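# Feed board through wall slot onto two bearers

## Task

Move the long board through the opening in the grey panel wall, never lifting any part of it over the top of the wall or taking it around either end of the wall. Set it down flat on top of the two wooden bearers that stand beyond the wall, so that those two bearers are its only support and it is not in contact with the table, the wall or any offcut. The board must run crosswise to each bearer (more across than along it). At the end both bearers and all offcuts must still be sitting on the table top, in contact with it. Every one of these conditions must hold together, and the result must stay in place on its own without the robot holding it. Nothing may be dropped or knocked off the table. At the end the grippers must hold no loose object; open them and move the arms away.

## Robot and tools

Robot. Two xArm7-style arms with parallel grippers, called left_arm and right_arm. Those are names only, not image sides. Bases in the scene frame: left_arm at (-0.034, +0.369, 0) m, quat_wxyz (+0.997, 0, 0, +0.079); right_arm at (-0.057, -0.410, 0) m, quat_wxyz (+1.000, 0, 0, -0.007). Scene frame: origin on the table surface midway between the arms, +x pointing out over the table, +z up, left_arm on the +y side.

Joint order per arm, used in every row and every per-joint list: waist (joint1), shoulder (joint2), upper arm roll (joint3), elbow (joint4), forearm roll (joint5), wrist pitch (joint6), wrist roll (joint7). Ranges in rad: waist -6.283 to 6.283, shoulder -2.059 to 2.094, upper arm roll -6.283 to 6.283, elbow -0.192 to 3.927, forearm roll -6.283 to 6.283, wrist pitch -1.693 to 3.142, wrist roll -6.283 to 6.283. Real ends may differ by up to 0.010 rad. Load limits (N m): waist 46, shoulder 46, upper arm roll 27.6, elbow 27.6, forearm roll 27.6, wrist pitch 18.4, wrist roll 18.4; a carried object's weight adds to these.

Gripper: fingers point along its +z and close along its y. end_effector_position is the point between the pads when closed, about 2 cm short of the fingertips; closing pushes the tips about 10 mm further along +z. Pad gap is 0.084 m when fully open.

The row format (shared by both moving tools): 16 numbers, each in [-1, 1]. First left_arm: 7 joint numbers in the order above, then its opening. Then right_arm: the same 8. Both arms always appear, even if one stays still. Joint numbers are scaled offsets, not poses: 1.0 equals 2.036 rad. Opening is absolute: +1 fully open, -1 closed.

execute_actions(actions): a list of actions; each action is a list of up to 15 rows, each row applied for one 1/30 s step. If fewer than 15 rows are given, the last row repeats to fill the action. Within an action every row's joint offsets are counted from the joint angles at the start of that action (for the first action in a call, the angles in the latest reported state), not from the previous row. An empty list just returns the current state and images. If any action would carry a joint more than 0.010 rad outward past its stated end (judged from the start-of-action angles), that action is rejected for both arms; a malformed action, or a first action failing this test, rejects the whole call. Joints asked past their true end are stopped there, and the result may say "joint sent to its limit" (its absence does not prove there is room).

move(target, speed, blocking): target is one 16-number row as above; its joint offsets are measured from the "Joint positions" of the latest result that showed them, not from where the arm is when the move begins. All joints travel along paths finishing together, so the hand traces a curve and does not avoid obstacles or the other arm. speed is in rad/s for the joint with the longest way to go, 0.01 to 2, default 0.5; paths take 0.5 to 10 s and stop short if longer. Faster moves and targets set deeper past a contact press harder. blocking=false returns after 0.5 s while motion continues; then use wait or stop before sending other motion. The result adds a "move:" line: the ending (done, off_target, moving, held, fault), limits=held or limits=none, and each arm's joint furthest from its target.

wait(seconds): 0 to 10 s, arms keep their last command; returns early if a running move finishes. stop(): brakes a running move (needs braking room; fingers keep moving). zoom_image(camera, region): region [x0, y0, x1, y1] in pixels, at most 504 by 504, from cam_high, cam_low, cam_left_wrist or cam_right_wrist (all 672x504). read_manual(section) gives licence texts only. finished_scene(scene) ends the current scene irreversibly and reports success.

Results: a state line per arm with end_effector_position (m), end_effector_quat_wxyz and velocities in the scene frame (printed position can be off, more so at long reach); Joint positions and Joint velocities per arm (rad, rad/s, then pad gap in m); Joint targets, the angles currently being driven toward; grip_measured, the measured opening on the command scale; and camera images. "joint command not followed" means a safety check altered some joint targets.

Motion limits: joint targets move at most 3.14 rad/s with a 0.16 s ramp; each step keeps a target within 0.623 rad of the measured angle, and scales targets back if they would carry the hand more than 70 mm from its measured place. Big offsets may therefore need several actions, and an unfinished motion may need re-sending.

Gripping: to hold something, keep commanding an opening well under grip_measured; lower squeezes harder, up to roughly 24 N per pad for objects up to about 6 cm wide. Closing fast can overpress. Sending back grip_measured still holds lightly.

Avoid: contact torque reaching a load limit (the arm backs off, freezes 10 s and drops the rest of the call); arms colliding or pushing each other; holding loads long enough to overheat motors (MOTOR HOT from 65 °C, brakes at 80 °C); drops, slams, hard pushes, anything leaving the table, and knocking bearers or offcuts over. Loose objects may occasionally get a brief push from outside. Finish with grippers open and arms withdrawn.

Each tool is called after "Emit:" by a JSON object that holds its "method" and its "body", one argument or row to a line.

## Session

Emit:
{"method": "execute_actions", "body": {
  "actions": []
}}

Scene clock: 0.00 s.
left_arm: end_effector_position=(+0.5077, +0.6662, +0.2289) grip_measured=+1.00 end_effector_quat_wxyz=(+0.084, +0.937, +0.314, +0.127) end_effector_velocity=(-0.001, +0.001, +0.000) end_effector_angular_velocity=(+0.000, -0.000, +0.002) | right_arm: end_effector_position=(+0.6768, -0.1878, +0.3686) grip_measured=+1.00 end_effector_quat_wxyz=(-0.139, +0.907, -0.335, +0.214) end_effector_velocity=(-0.000, +0.000, +0.000) end_effector_angular_velocity=(+0.001, +0.000, +0.000)
Joint names: [waist, shoulder, upper arm roll, elbow, forearm roll, wrist pitch, wrist roll]
Joint positions: left_arm=[ 0.396  0.341  0.022  1.489 -0.285  0.959  0.069  0.084] | right_arm=[ 0.359  0.784 -0.1    2.456  0.038  1.159  0.995  0.084]
Joint velocities: left_arm=[ 0.001 -0.001  0.001 -0.    -0.     0.    -0.    -0.   ] | right_arm=[ 0.    -0.     0.    -0.     0.001 -0.    -0.     0.   ]
Joint targets: left_arm=[0.396 0.341 0.022 1.489 -0.285 0.959 0.069] | right_arm=[0.359 0.784 -0.100 2.456 0.038 1.159 0.995]

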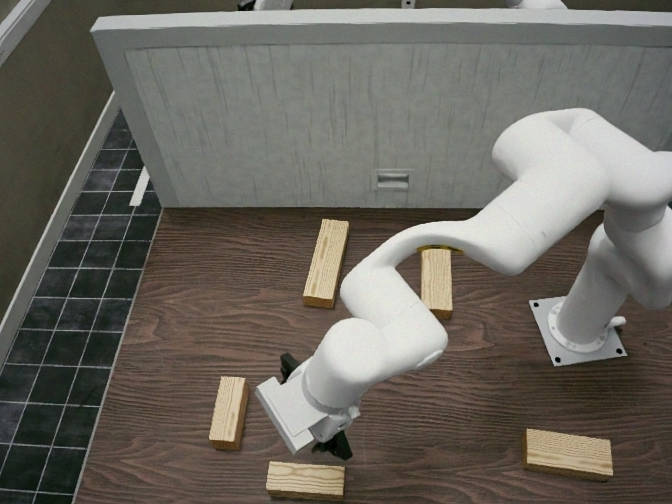

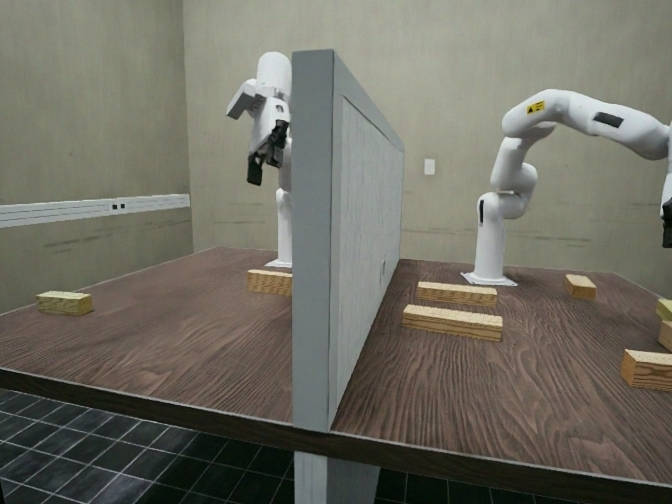

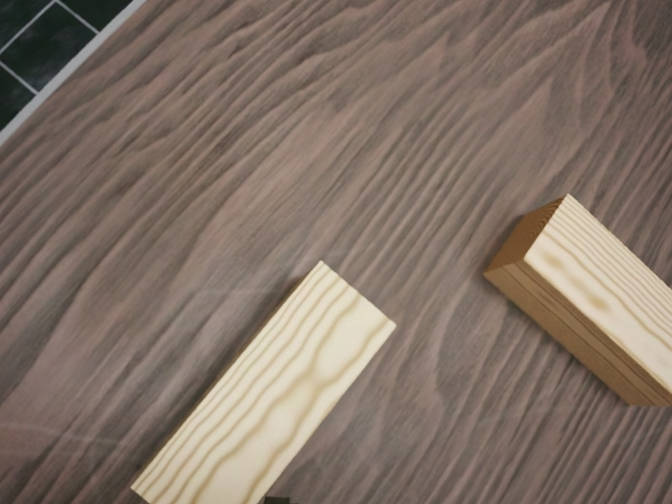

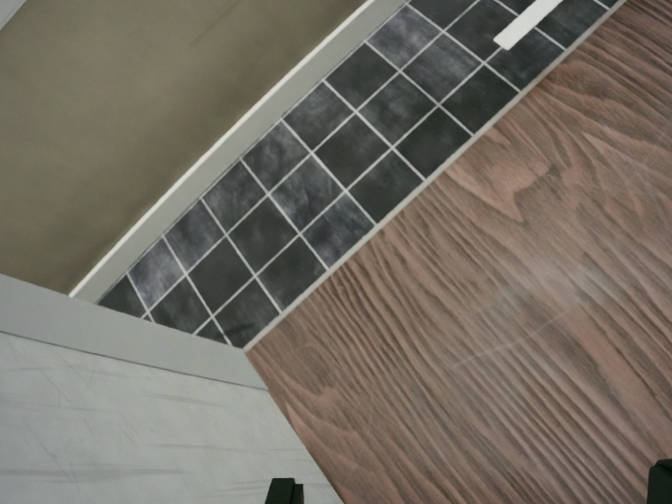

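Emit:
{"method": "zoom_image", "body": {
  "camera": "cam_low",
  "region": [200, 230, 320, 320]
}}

Emit:
{"method": "zoom_image", "body": {
  "camera": "cam_high",
  "region": [340, 150, 450, 220]
}}

Emit:
{"method": "zoom_image", "body": {
  "camera": "cam_low",
  "region": [360, 240, 540, 360]
}}

Region (200, 230, 320, 320) of cam_low's 672x504 image, scaled by 4.200, with more detail than that image has; it fills the top 378 rows of this view, and the rest is white.

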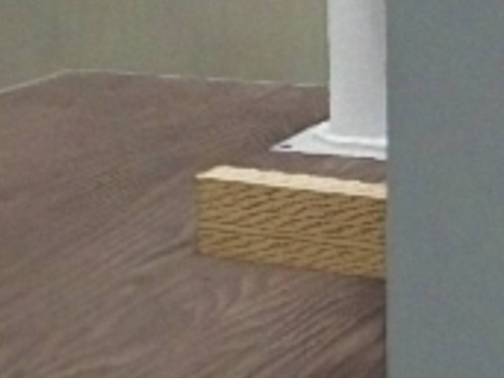

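Region (340, 150, 450, 220) of cam_high's 672x504 image, scaled by 4.582, with more detail than that image has; it fills the top 321 rows of this view, and the rest is white.

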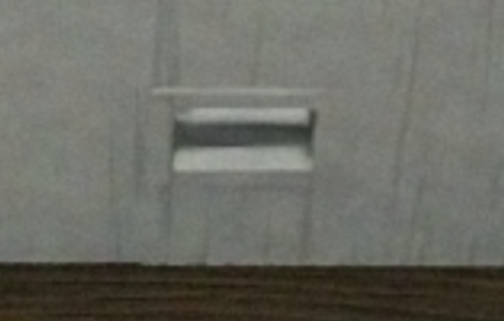

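Region (360, 240, 540, 360) of cam_low's 672x504 image, scaled by 2.800, with more detail than that image has.

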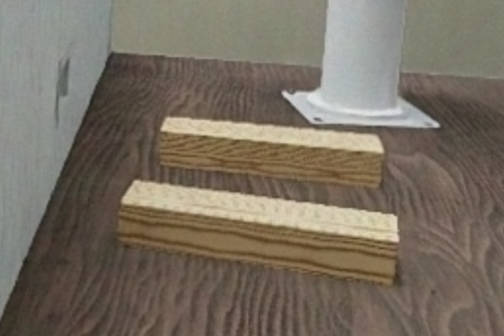

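Emit:
{"method": "move", "body": {
  "target": [-0.4867,-0.2536,-0.0108,0.0414,0.14,0.3878,-0.2417,1,-0.0354,-0.4712,0.0491,-0.4336,-0.0187,0.2896,-0.3546,1],
  "speed": 1.3
}}

Scene clock: 58.20 s.
left_arm: end_effector_position=(+0.3284, +0.2003, +0.4500) grip_measured=+1.00 end_effector_quat_wxyz=(+0.000, +1.000, -0.006, +0.000) end_effector_velocity=(-0.001, -0.002, +0.001) end_effector_angular_velocity=(-0.001, -0.003, -0.005) | right_arm: end_effector_position=(+0.3285, -0.3019, +0.4500) grip_measured=+1.00 end_effector_quat_wxyz=(+0.000, +1.000, +0.000, +0.000) end_effector_velocity=(-0.000, +0.000, +0.001) end_effector_angular_velocity=(+0.001, -0.002, +0.000)
Joint names: [waist, shoulder, upper arm roll, elbow, forearm roll, wrist pitch, wrist roll]
Joint positions: left_arm=[-0.595 -0.175  0.001  1.574  0.     1.748 -0.423  0.084] | right_arm=[ 0.287 -0.175  0.     1.574 -0.     1.748  0.273  0.084]
Joint velocities: left_arm=[-0.003 -0.002 -0.003  0.001 -0.    -0.001 -0.    -0.   ] | right_arm=[-0.    -0.001  0.     0.     0.    -0.001  0.    -0.   ]
Joint targets: left_arm=[-0.595 -0.175 0.000 1.574 0.000 1.748 -0.423] | right_arm=[0.287 -0.175 0.000 1.574 -0.000 1.748 0.273]
move: done; limits=none; left_arm: farthest joint: the upper arm roll, 0.001 radians from its target (0.022 radians at the start); right_arm: farthest joint: the shoulder, 0.001 radians from its target (0.960 radians at the start)

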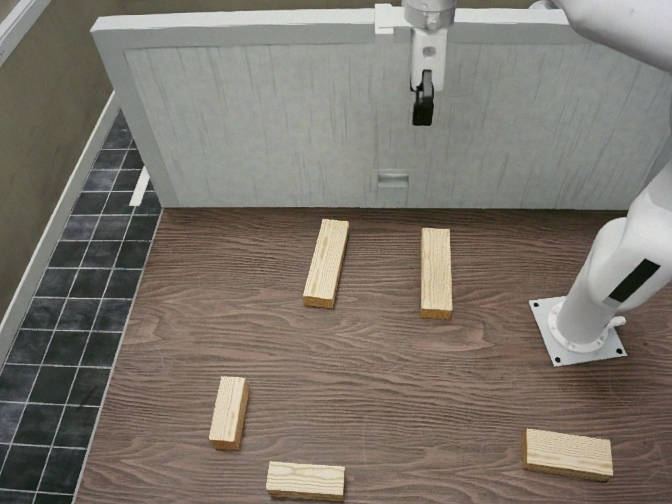

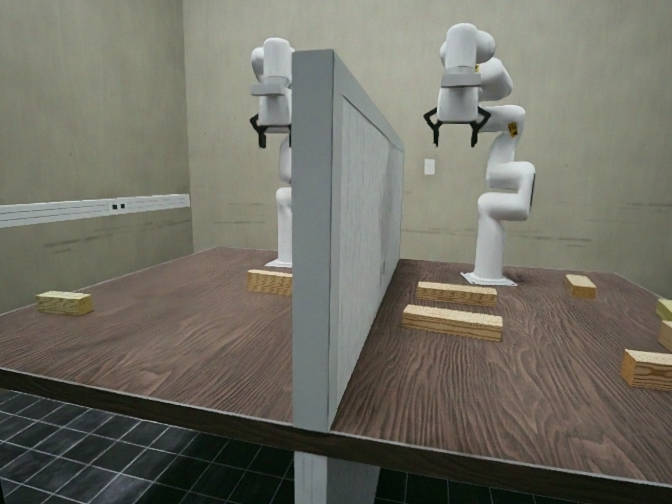

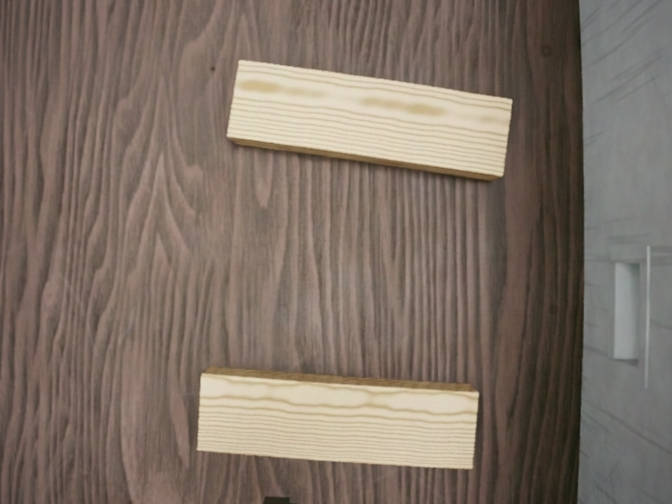

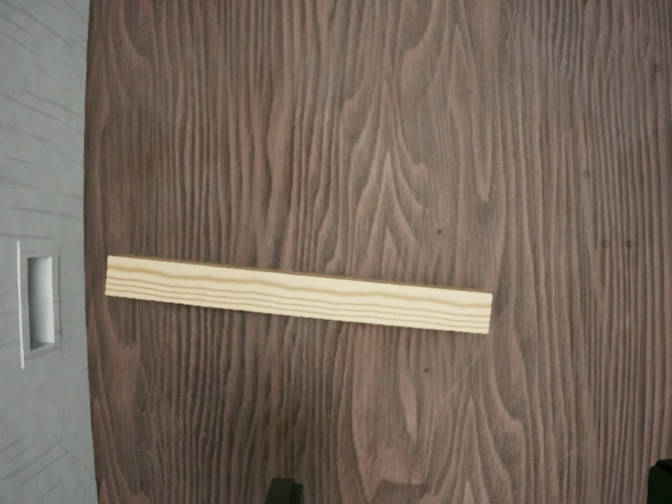

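Emit:
{"method": "zoom_image", "body": {
  "camera": "cam_right_wrist",
  "region": [0, 220, 200, 380]
}}

Emit:
{"method": "zoom_image", "body": {
  "camera": "cam_right_wrist",
  "region": [400, 260, 520, 350]
}}

Emit:
{"method": "zoom_image", "body": {
  "camera": "cam_left_wrist",
  "region": [552, 220, 672, 410]
}}

Region (0, 220, 200, 380) of cam_right_wrist's 672x504 image, scaled by 2.520, with more detail than that image has; it fills the top 403 rows of this view, and the rest is white.

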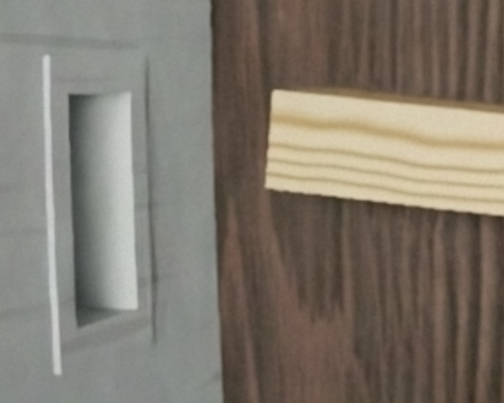

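Region (400, 260, 520, 350) of cam_right_wrist's 672x504 image, scaled by 4.200, with more detail than that image has; it fills the top 378 rows of this view, and the rest is white.

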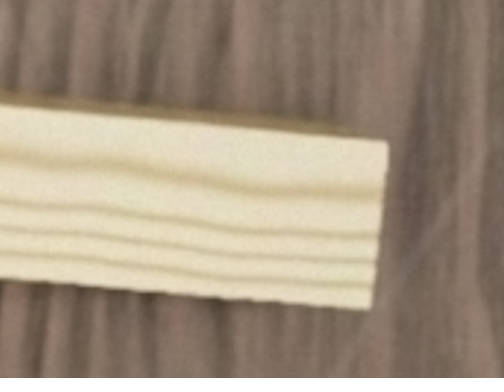

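Region (552, 220, 672, 410) of cam_left_wrist's 672x504 image, scaled by 2.653, with more detail than that image has; it fills the left 318 columns of this view, and the rest is white.

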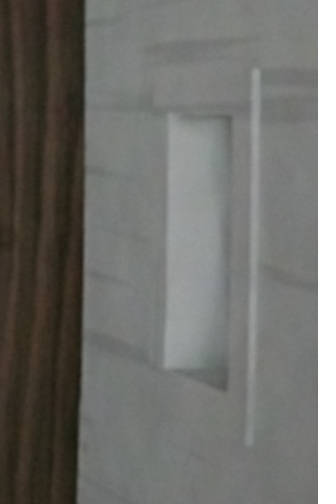

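Emit:
{"method": "zoom_image", "body": {
  "camera": "cam_left_wrist",
  "region": [210, 40, 530, 200]
}}

Emit:
{"method": "zoom_image", "body": {
  "camera": "cam_left_wrist",
  "region": [180, 344, 500, 504]
}}

Region (210, 40, 530, 200) of cam_left_wrist's 672x504 image, scaled by 1.575, with more detail than that image has.

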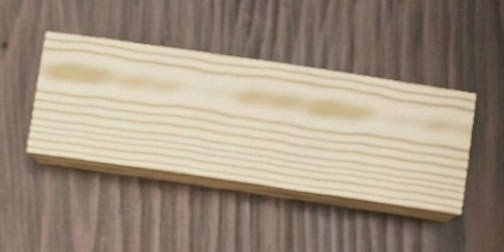

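Region (180, 344, 500, 504) of cam_left_wrist's 672x504 image, scaled by 1.575, with more detail than that image has.

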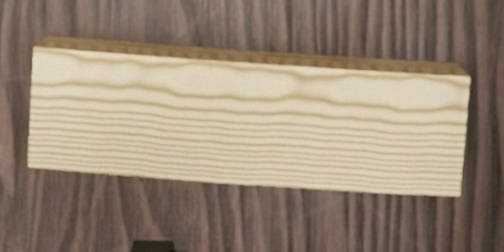

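Emit:
{"method": "move", "body": {
  "target": [0.2146,0.2989,-0.0005,-0.3435,-0.7715,-0.087,-0.0089,1,-0.065,0.0863,0,-0.4272,0.3065,-0.5126,0.518,1],
  "speed": 1.4
}}

Scene clock: 180.03 s.
left_arm: end_effector_position=(+0.3849, +0.1174, +0.1660) grip_measured=+1.00 end_effector_quat_wxyz=(+0.500, +0.501, +0.499, -0.500) end_effector_velocity=(+0.000, +0.003, -0.004) end_effector_angular_velocity=(+0.003, +0.011, +0.010) | right_arm: end_effector_position=(+0.3547, -0.2894, +0.1104) grip_measured=+1.00 end_effector_quat_wxyz=(-0.147, +0.659, -0.726, -0.133) end_effector_velocity=(-0.003, -0.001, -0.003) end_effector_angular_velocity=(-0.000, +0.008, -0.003)
Joint names: [waist, shoulder, upper arm roll, elbow, forearm roll, wrist pitch, wrist roll]
Joint positions: left_arm=[-0.158  0.433 -0.001  0.875 -1.57   1.571 -0.441  0.084] | right_arm=[0.154 0.001 0.    0.705 0.623 0.705 1.327 0.084]
Joint velocities: left_arm=[ 0.003  0.005  0.004 -0.005 -0.002 -0.002 -0.     0.   ] | right_arm=[-0.     0.002 -0.001 -0.006  0.001  0.     0.001  0.   ]
Joint targets: left_arm=[-0.158 0.434 -0.000 0.874 -1.570 1.571 -0.441] | right_arm=[0.154 0.001 0.000 0.704 0.624 0.705 1.328]
move: done; limits=none; left_arm: farthest joint: the shoulder, 0.001 radians from its target (0.609 radians at the start); right_arm: farthest joint: the elbow, 0.001 radians from its target (0.869 radians at the start)

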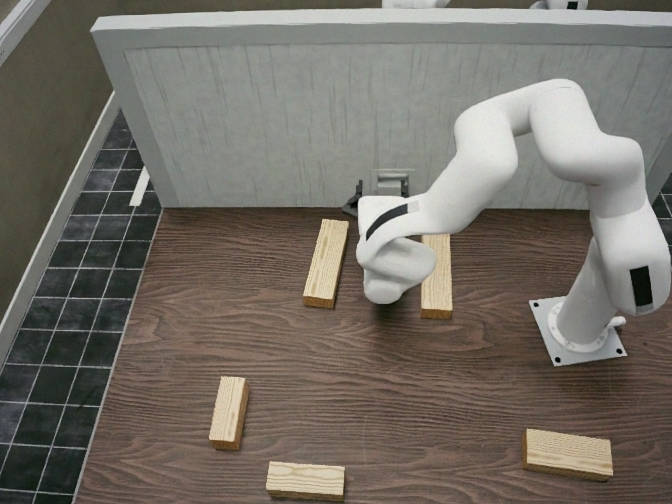

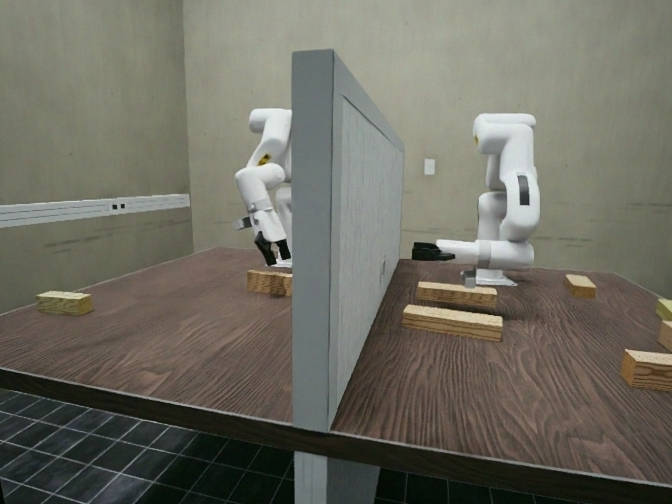

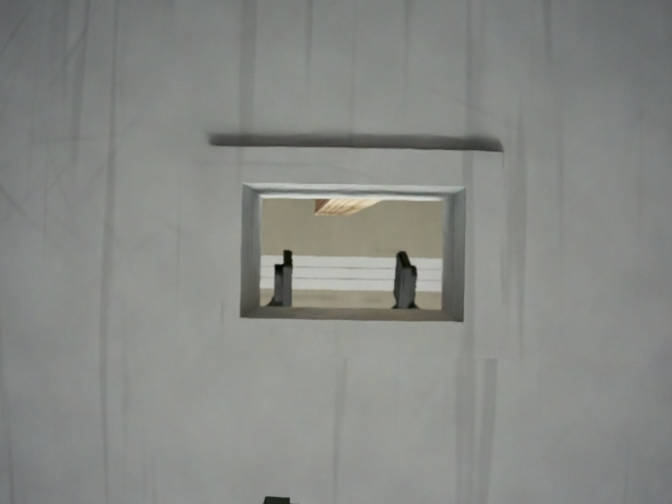

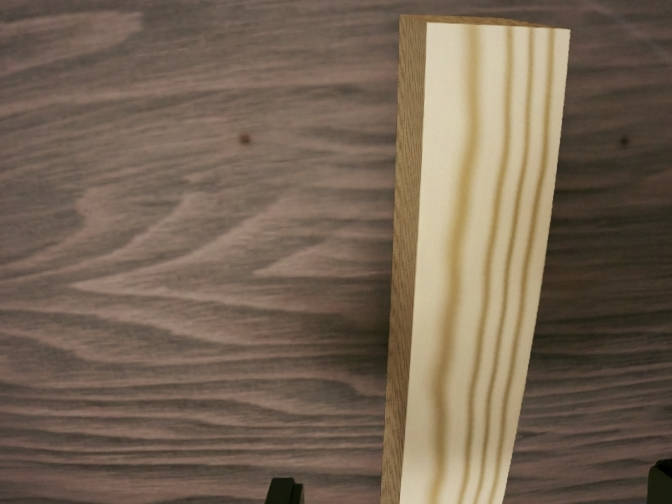

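Emit:
{"method": "zoom_image", "body": {
  "camera": "cam_left_wrist",
  "region": [230, 170, 480, 335]
}}

Region (230, 170, 480, 335) of cam_left_wrist's 672x504 image, scaled by 2.016, with more detail than that image has; it fills the top 333 rows of this view, and the rest is white.

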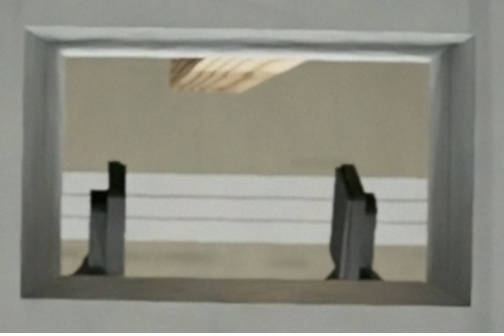

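Emit:
{"method": "move", "body": {
  "target": [0,0,0,0,0,0,0,1,0.0165,0.085,0,-0.009,0.0893,-0.0776,-0.0918,0.4],
  "speed": 0.4
}}

Scene clock: 300.97 s.
left_arm: end_effector_position=(+0.3849, +0.1174, +0.1660) grip_measured=+1.00 end_effector_quat_wxyz=(+0.500, +0.501, +0.499, -0.500) end_effector_velocity=(-0.000, +0.000, +0.000) end_effector_angular_velocity=(-0.001, -0.001, -0.000) | right_arm: end_effector_position=(+0.3518, -0.2895, +0.0426) grip_measured=+0.39 end_effector_quat_wxyz=(-0.148, +0.658, -0.726, -0.133) end_effector_velocity=(-0.003, -0.000, -0.003) end_effector_angular_velocity=(-0.001, +0.007, +0.001)
Joint names: [waist, shoulder, upper arm roll, elbow, forearm roll, wrist pitch, wrist roll]
Joint positions: left_arm=[-0.158  0.433 -0.001  0.875 -1.57   1.571 -0.441  0.084] | right_arm=[0.188 0.173 0.    0.687 0.805 0.547 1.141 0.061]
Joint velocities: left_arm=[ 0.002 -0.001 -0.001 -0.     0.001  0.     0.    -0.   ] | right_arm=[ 0.001  0.004  0.001 -0.005  0.001 -0.001 -0.001 -0.   ]
Joint targets: left_arm=[-0.158 0.433 -0.001 0.875 -1.570 1.571 -0.441] | right_arm=[0.188 0.174 0.000 0.687 0.805 0.547 1.141]
move: done; limits=none; left_arm: farthest joint: the waist, 0.000 radians from its target (0.000 radians at the start); right_arm: farthest joint: the shoulder, 0.001 radians from its target (0.173 radians at the start)

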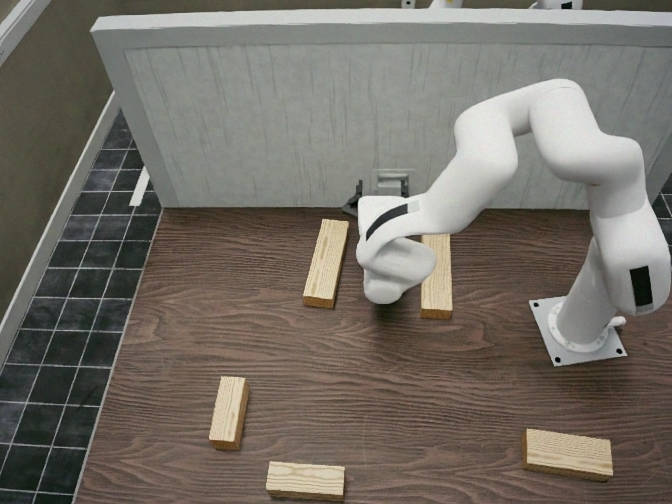

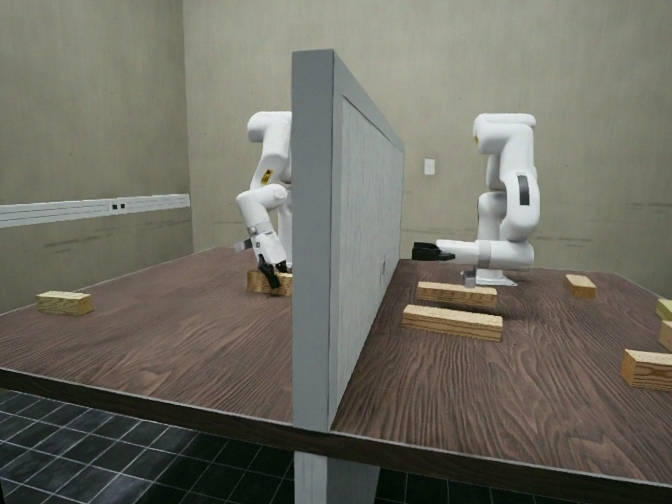

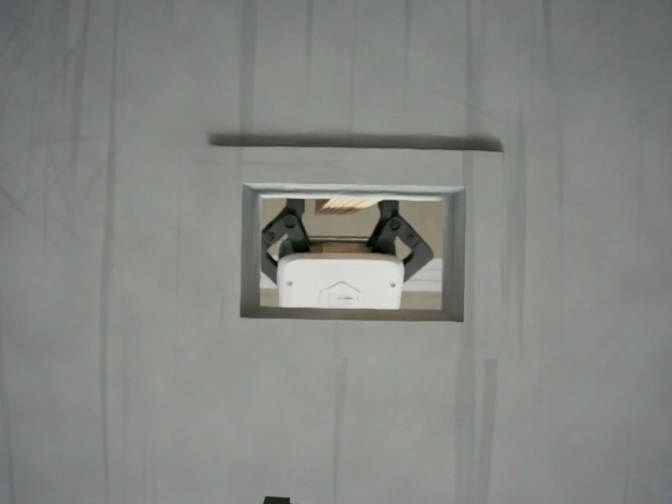

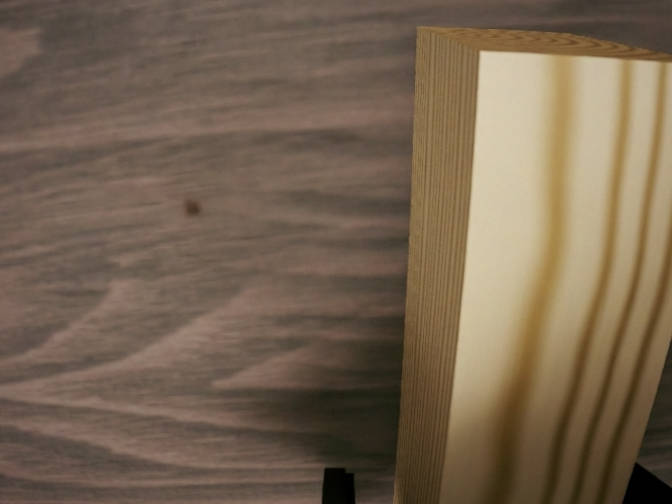

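Emit:
{"method": "execute_actions", "body": {
  "actions": [
    [[0,0,0,0,0,0,0,1,0,0,0,0,0,0,0,0.28],[0,0,0,0,0,0,0,1,0,0,0,0,0,0,0,0.16],[0,0,0,0,0,0,0,1,0,0,0,0,0,0,0,0.05],[0,0,0,0,0,0,0,1,0,0,0,0,0,0,0,-0.04],[0,0,0,0,0,0,0,1,0,0,0,0,0,0,0,-0.11],[0,0,0,0,0,0,0,1,0,0,0,0,0,0,0,-0.16],[0,0,0,0,0,0,0,1,0,0,0,0,0,0,0,-0.2],[0,0,0,0,0,0,0,1,0,0,0,0,0,0,0,-0.24],[0,0,0,0,0,0,0,1,0,0,0,0,0,0,0,-0.28],[0,0,0,0,0,0,0,1,0,0,0,0,0,0,0,-0.32],[0,0,0,0,0,0,0,1,0,0,0,0,0,0,0,-0.38],[0,0,0,0,0,0,0,1,0,0,0,0,0,0,0,-0.48],[0,0,0,0,0,0,0,1,0,0,0,0,0,0,0,-0.62],[0,0,0,0,0,0,0,1,0,0,0,0,0,0,0,-0.8],[0,0,0,0,0,0,0,1,0,0,0,0,0,0,0,-1]]
  ]
}}

Scene clock: 312.20 s.
left_arm: end_effector_position=(+0.3849, +0.1174, +0.1660) grip_measured=+1.00 end_effector_quat_wxyz=(+0.500, +0.501, +0.499, -0.500) end_effector_velocity=(+0.000, +0.000, +0.000) end_effector_angular_velocity=(+0.000, -0.000, +0.000) | right_arm: end_effector_position=(+0.3521, -0.2896, +0.0428) grip_measured=-0.25 end_effector_quat_wxyz=(-0.148, +0.658, -0.726, -0.133) end_effector_velocity=(+0.000, +0.000, +0.000) end_effector_angular_velocity=(+0.000, -0.001, -0.000)
Joint names: [waist, shoulder, upper arm roll, elbow, forearm roll, wrist pitch, wrist roll]
Joint positions: left_arm=[-0.158  0.433 -0.001  0.875 -1.57   1.571 -0.441  0.084] | right_arm=[ 0.188  0.173 -0.     0.687  0.805  0.547  1.141  0.033]
Joint velocities: left_arm=[ 0.001 -0.    -0.    -0.     0.    -0.    -0.    -0.   ] | right_arm=[-0.    -0.001  0.    -0.     0.     0.    -0.     0.   ]
Joint targets: left_arm=[-0.158 0.433 -0.001 0.875 -1.570 1.571 -0.441] | right_arm=[0.188 0.173 0.000 0.687 0.805 0.547 1.141]

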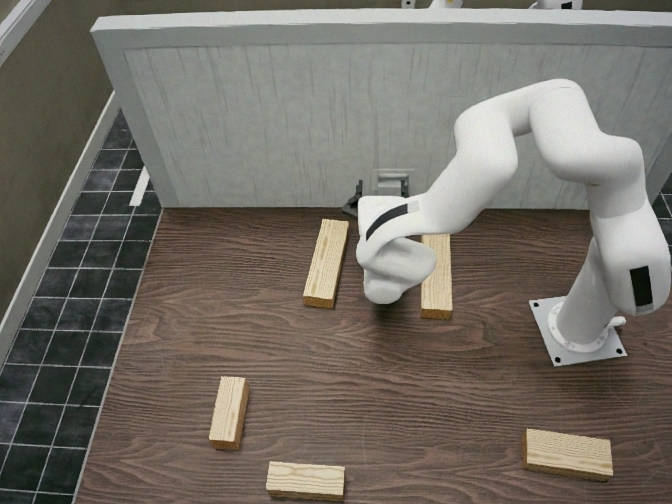

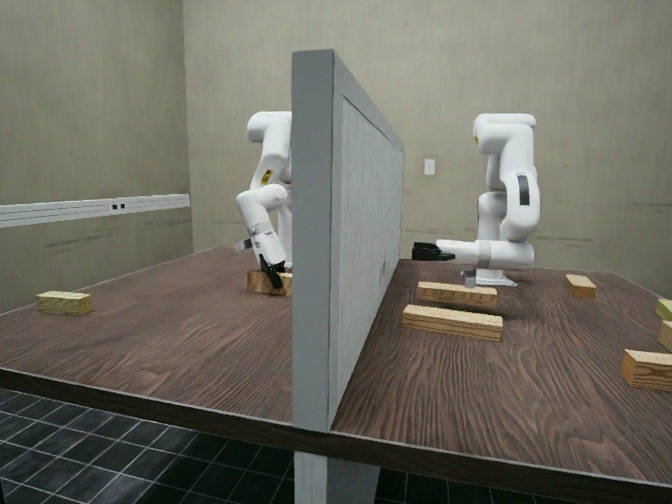

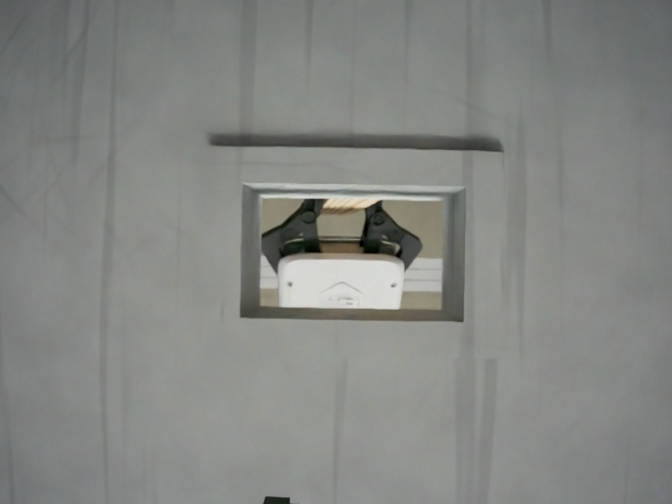

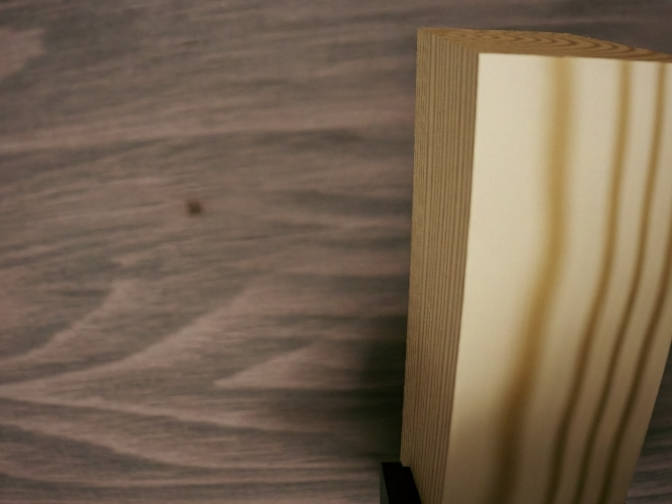

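Emit:
{"method": "move", "body": {
  "target": [0,0,0,0,0,0,0,1,-0.02,-0.09,0,0,0,0,0,-1],
  "speed": 0.4
}}

Scene clock: 322.57 s.
left_arm: end_effector_position=(+0.3849, +0.1174, +0.1660) grip_measured=+1.00 end_effector_quat_wxyz=(+0.500, +0.501, +0.499, -0.500) end_effector_velocity=(+0.001, +0.000, +0.000) end_effector_angular_velocity=(-0.000, -0.000, +0.003) | right_arm: end_effector_position=(+0.3896, -0.3017, +0.1231) grip_measured=-0.26 end_effector_quat_wxyz=(+0.224, -0.650, +0.721, +0.080) end_effector_velocity=(+0.005, -0.001, +0.006) end_effector_angular_velocity=(+0.001, -0.014, -0.004)
Joint names: [waist, shoulder, upper arm roll, elbow, forearm roll, wrist pitch, wrist roll]
Joint positions: left_arm=[-0.158  0.433 -0.001  0.875 -1.57   1.571 -0.441  0.084] | right_arm=[ 0.147 -0.01   0.     0.687  0.805  0.547  1.141  0.033]
Joint velocities: left_arm=[ 0.002  0.    -0.001  0.    -0.002 -0.001  0.    -0.   ] | right_arm=[-0.001 -0.005 -0.002  0.008  0.    -0.002  0.    -0.   ]
Joint targets: left_arm=[-0.158 0.433 -0.001 0.875 -1.570 1.571 -0.441] | right_arm=[0.147 -0.010 -0.000 0.687 0.805 0.547 1.141]
move: done; limits=none; left_arm: farthest joint: the waist, 0.000 radians from its target (0.000 radians at the start); right_arm: farthest joint: the shoulder, 0.001 radians from its target (0.183 radians at the start)

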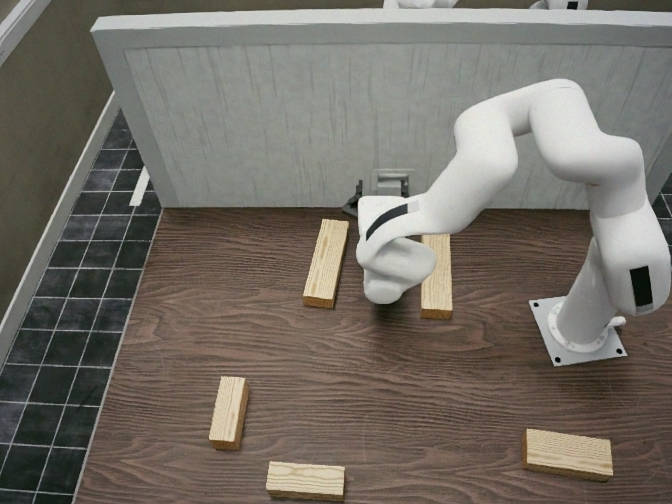

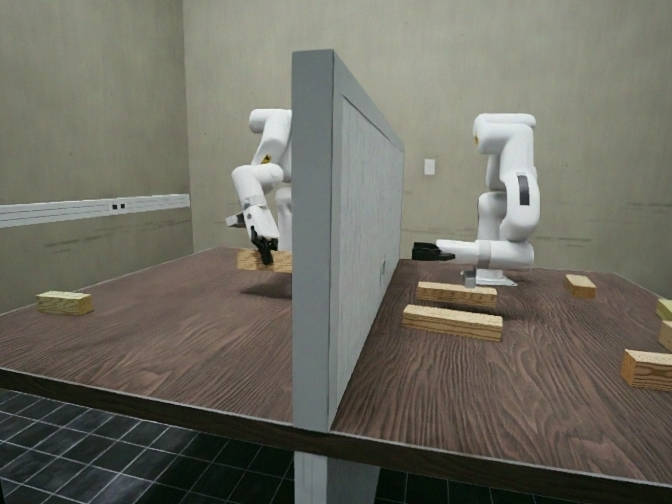

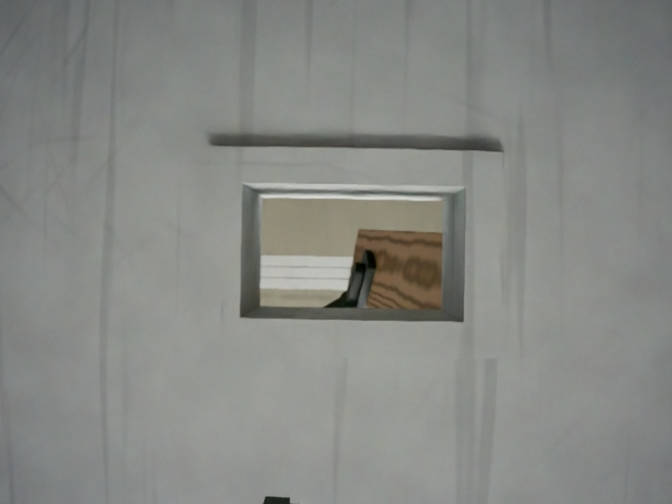

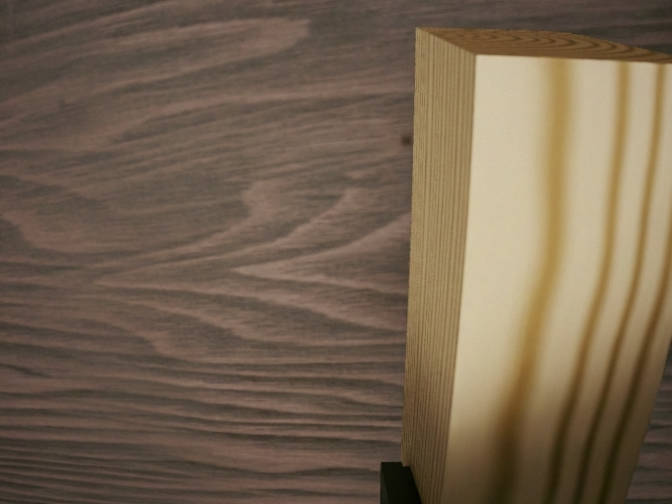

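Emit:
{"method": "move", "body": {
  "target": [0,0,0,0,0,0,0,1,-0.0583,-0.0894,0,-0.1678,0.7684,0.0431,-0.9893,-1],
  "speed": 1.6
}}

Scene clock: 328.67 s.
left_arm: end_effector_position=(+0.3849, +0.1174, +0.1660) grip_measured=+1.00 end_effector_quat_wxyz=(+0.500, +0.501, +0.499, -0.500) end_effector_velocity=(+0.000, +0.000, -0.000) end_effector_angular_velocity=(+0.000, +0.000, +0.002) | right_arm: end_effector_position=(+0.3603, -0.3420, +0.1294) grip_measured=-0.26 end_effector_quat_wxyz=(-0.473, +0.672, -0.535, +0.196) end_effector_velocity=(-0.001, -0.001, -0.001) end_effector_angular_velocity=(-0.001, +0.003, -0.004)
Joint names: [waist, shoulder, upper arm roll, elbow, forearm roll, wrist pitch, wrist roll]
Joint positions: left_arm=[-0.158  0.433 -0.001  0.875 -1.57   1.571 -0.441  0.084] | right_arm=[ 0.029 -0.192  0.     0.345  2.369  0.635 -0.873  0.033]
Joint velocities: left_arm=[ 0.     0.     0.001  0.    -0.001  0.    -0.     0.   ] | right_arm=[-0.001  0.001 -0.001 -0.002  0.003 -0.001 -0.002 -0.   ]
Joint targets: left_arm=[-0.158 0.433 -0.001 0.875 -1.570 1.571 -0.441] | right_arm=[0.029 -0.192 0.000 0.345 2.369 0.634 -0.873]
move: done; limits=none; left_arm: farthest joint: the waist, 0.000 radians from its target (0.000 radians at the start); right_arm: farthest joint: the waist, 0.000 radians from its target (0.119 radians at the start)

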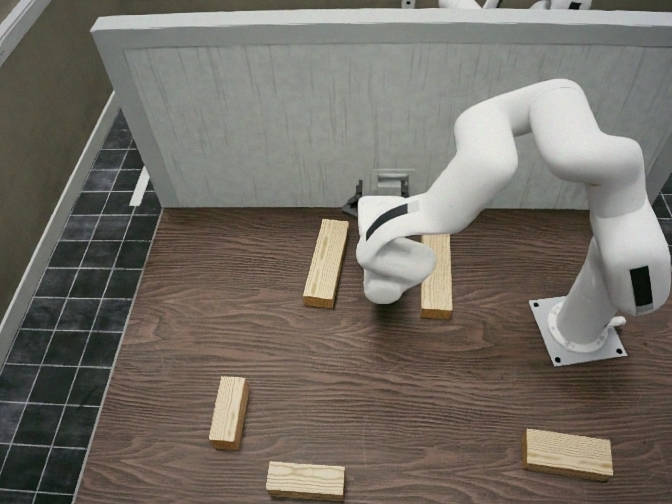

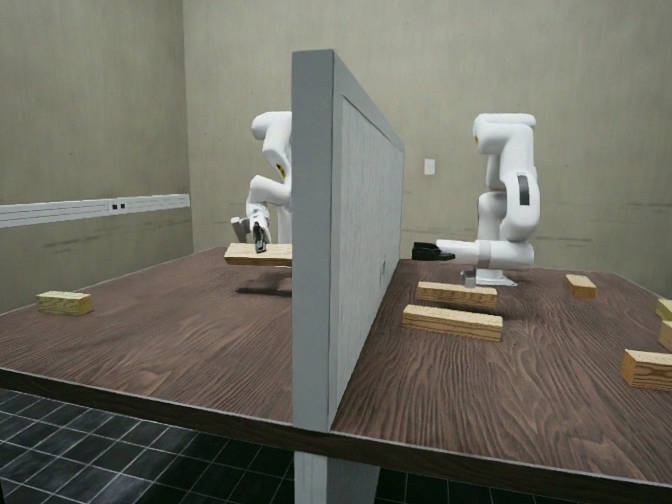

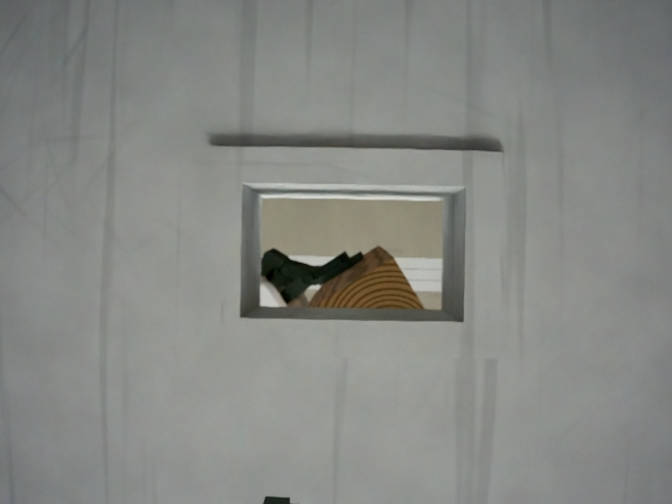

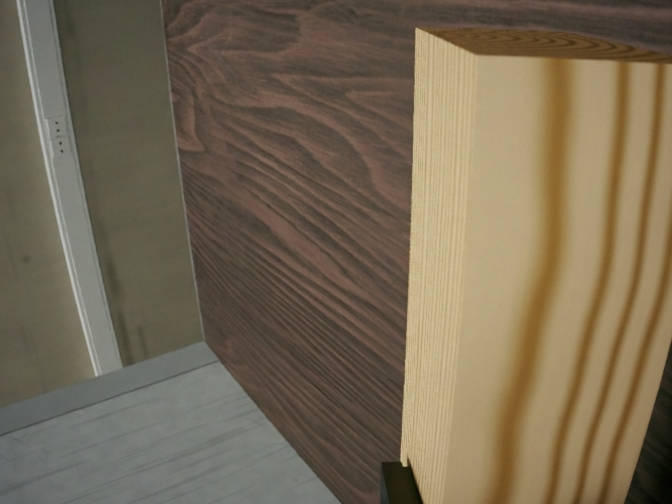

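Emit:
{"method": "move", "body": {
  "target": [0,0,0,0,0,0,0,1,0.077,0.2603,0,-0.074,0.2662,0.5283,-0.3588,-1],
  "speed": 1.0
}}

Scene clock: 334.20 s.
left_arm: end_effector_position=(+0.3849, +0.1174, +0.1660) grip_measured=+1.00 end_effector_quat_wxyz=(+0.500, +0.501, +0.499, -0.500) end_effector_velocity=(+0.000, +0.000, +0.000) end_effector_angular_velocity=(-0.000, -0.000, +0.001) | right_arm: end_effector_position=(+0.3456, -0.2795, +0.1000) grip_measured=-0.26 end_effector_quat_wxyz=(+0.590, -0.590, +0.390, -0.390) end_effector_velocity=(-0.001, -0.001, -0.002) end_effector_angular_velocity=(-0.002, +0.006, -0.001)
Joint names: [waist, shoulder, upper arm roll, elbow, forearm roll, wrist pitch, wrist roll]
Joint positions: left_arm=[-0.158  0.433 -0.001  0.875 -1.57   1.571 -0.441  0.084] | right_arm=[ 0.185  0.338  0.     0.195  2.91   1.71  -1.603  0.033]
Joint velocities: left_arm=[-0.    -0.     0.001  0.    -0.     0.001  0.     0.   ] | right_arm=[ 0.     0.004  0.    -0.002  0.002 -0.    -0.001 -0.   ]
Joint targets: left_arm=[-0.158 0.433 -0.001 0.875 -1.570 1.571 -0.441] | right_arm=[0.185 0.338 0.000 0.195 2.911 1.710 -1.603]
move: done; limits=none; left_arm: farthest joint: the waist, 0.000 radians from its target (0.000 radians at the start); right_arm: farthest joint: the elbow, 0.001 radians from its target (0.151 radians at the start)

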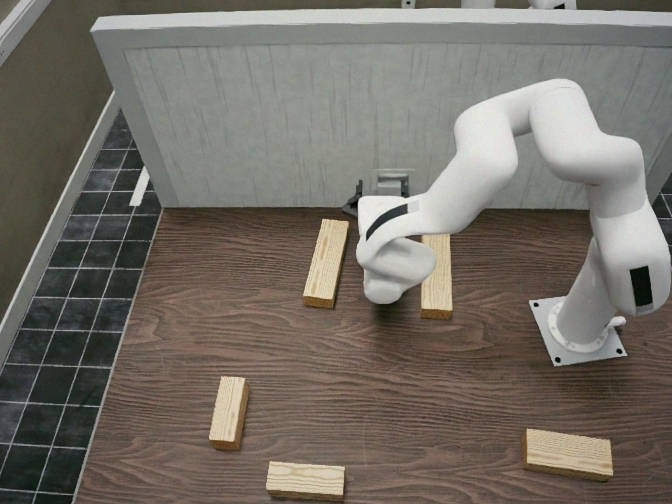

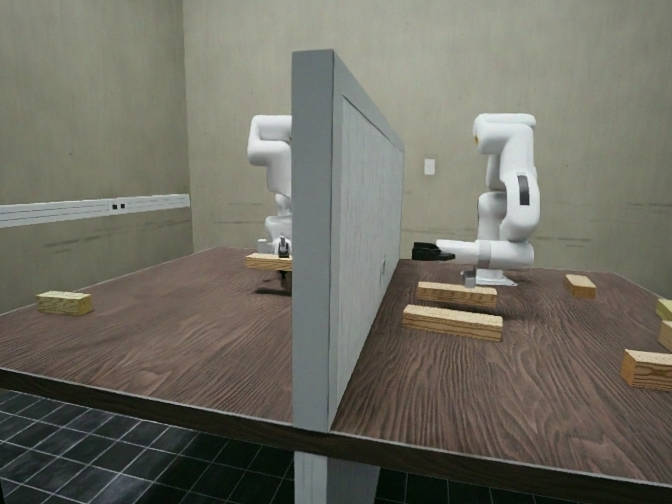

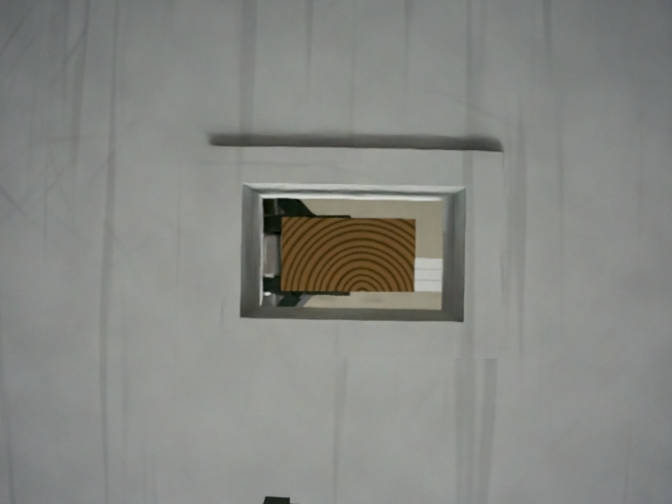

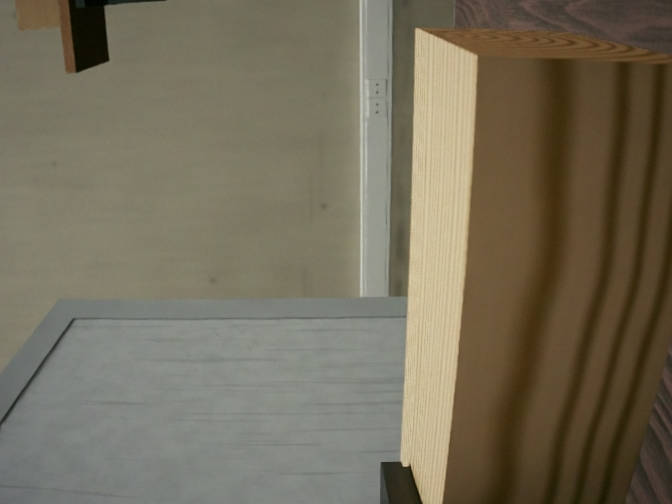

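Excellent, nearly centred. Zoom for detail.

Emit:
{"method": "zoom_image", "body": {
  "camera": "cam_left_wrist",
  "region": [230, 170, 480, 335]
}}

Region (230, 170, 480, 335) of cam_left_wrist's 672x504 image, scaled by 2.016, with more detail than that image has; it fills the top 333 rows of this view, and the rest is white.

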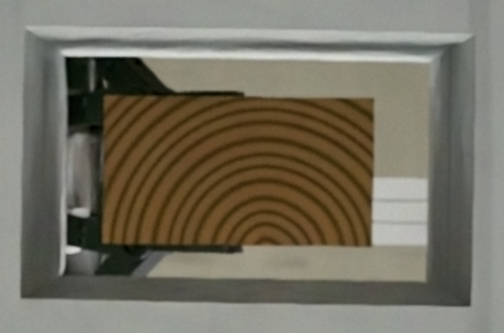

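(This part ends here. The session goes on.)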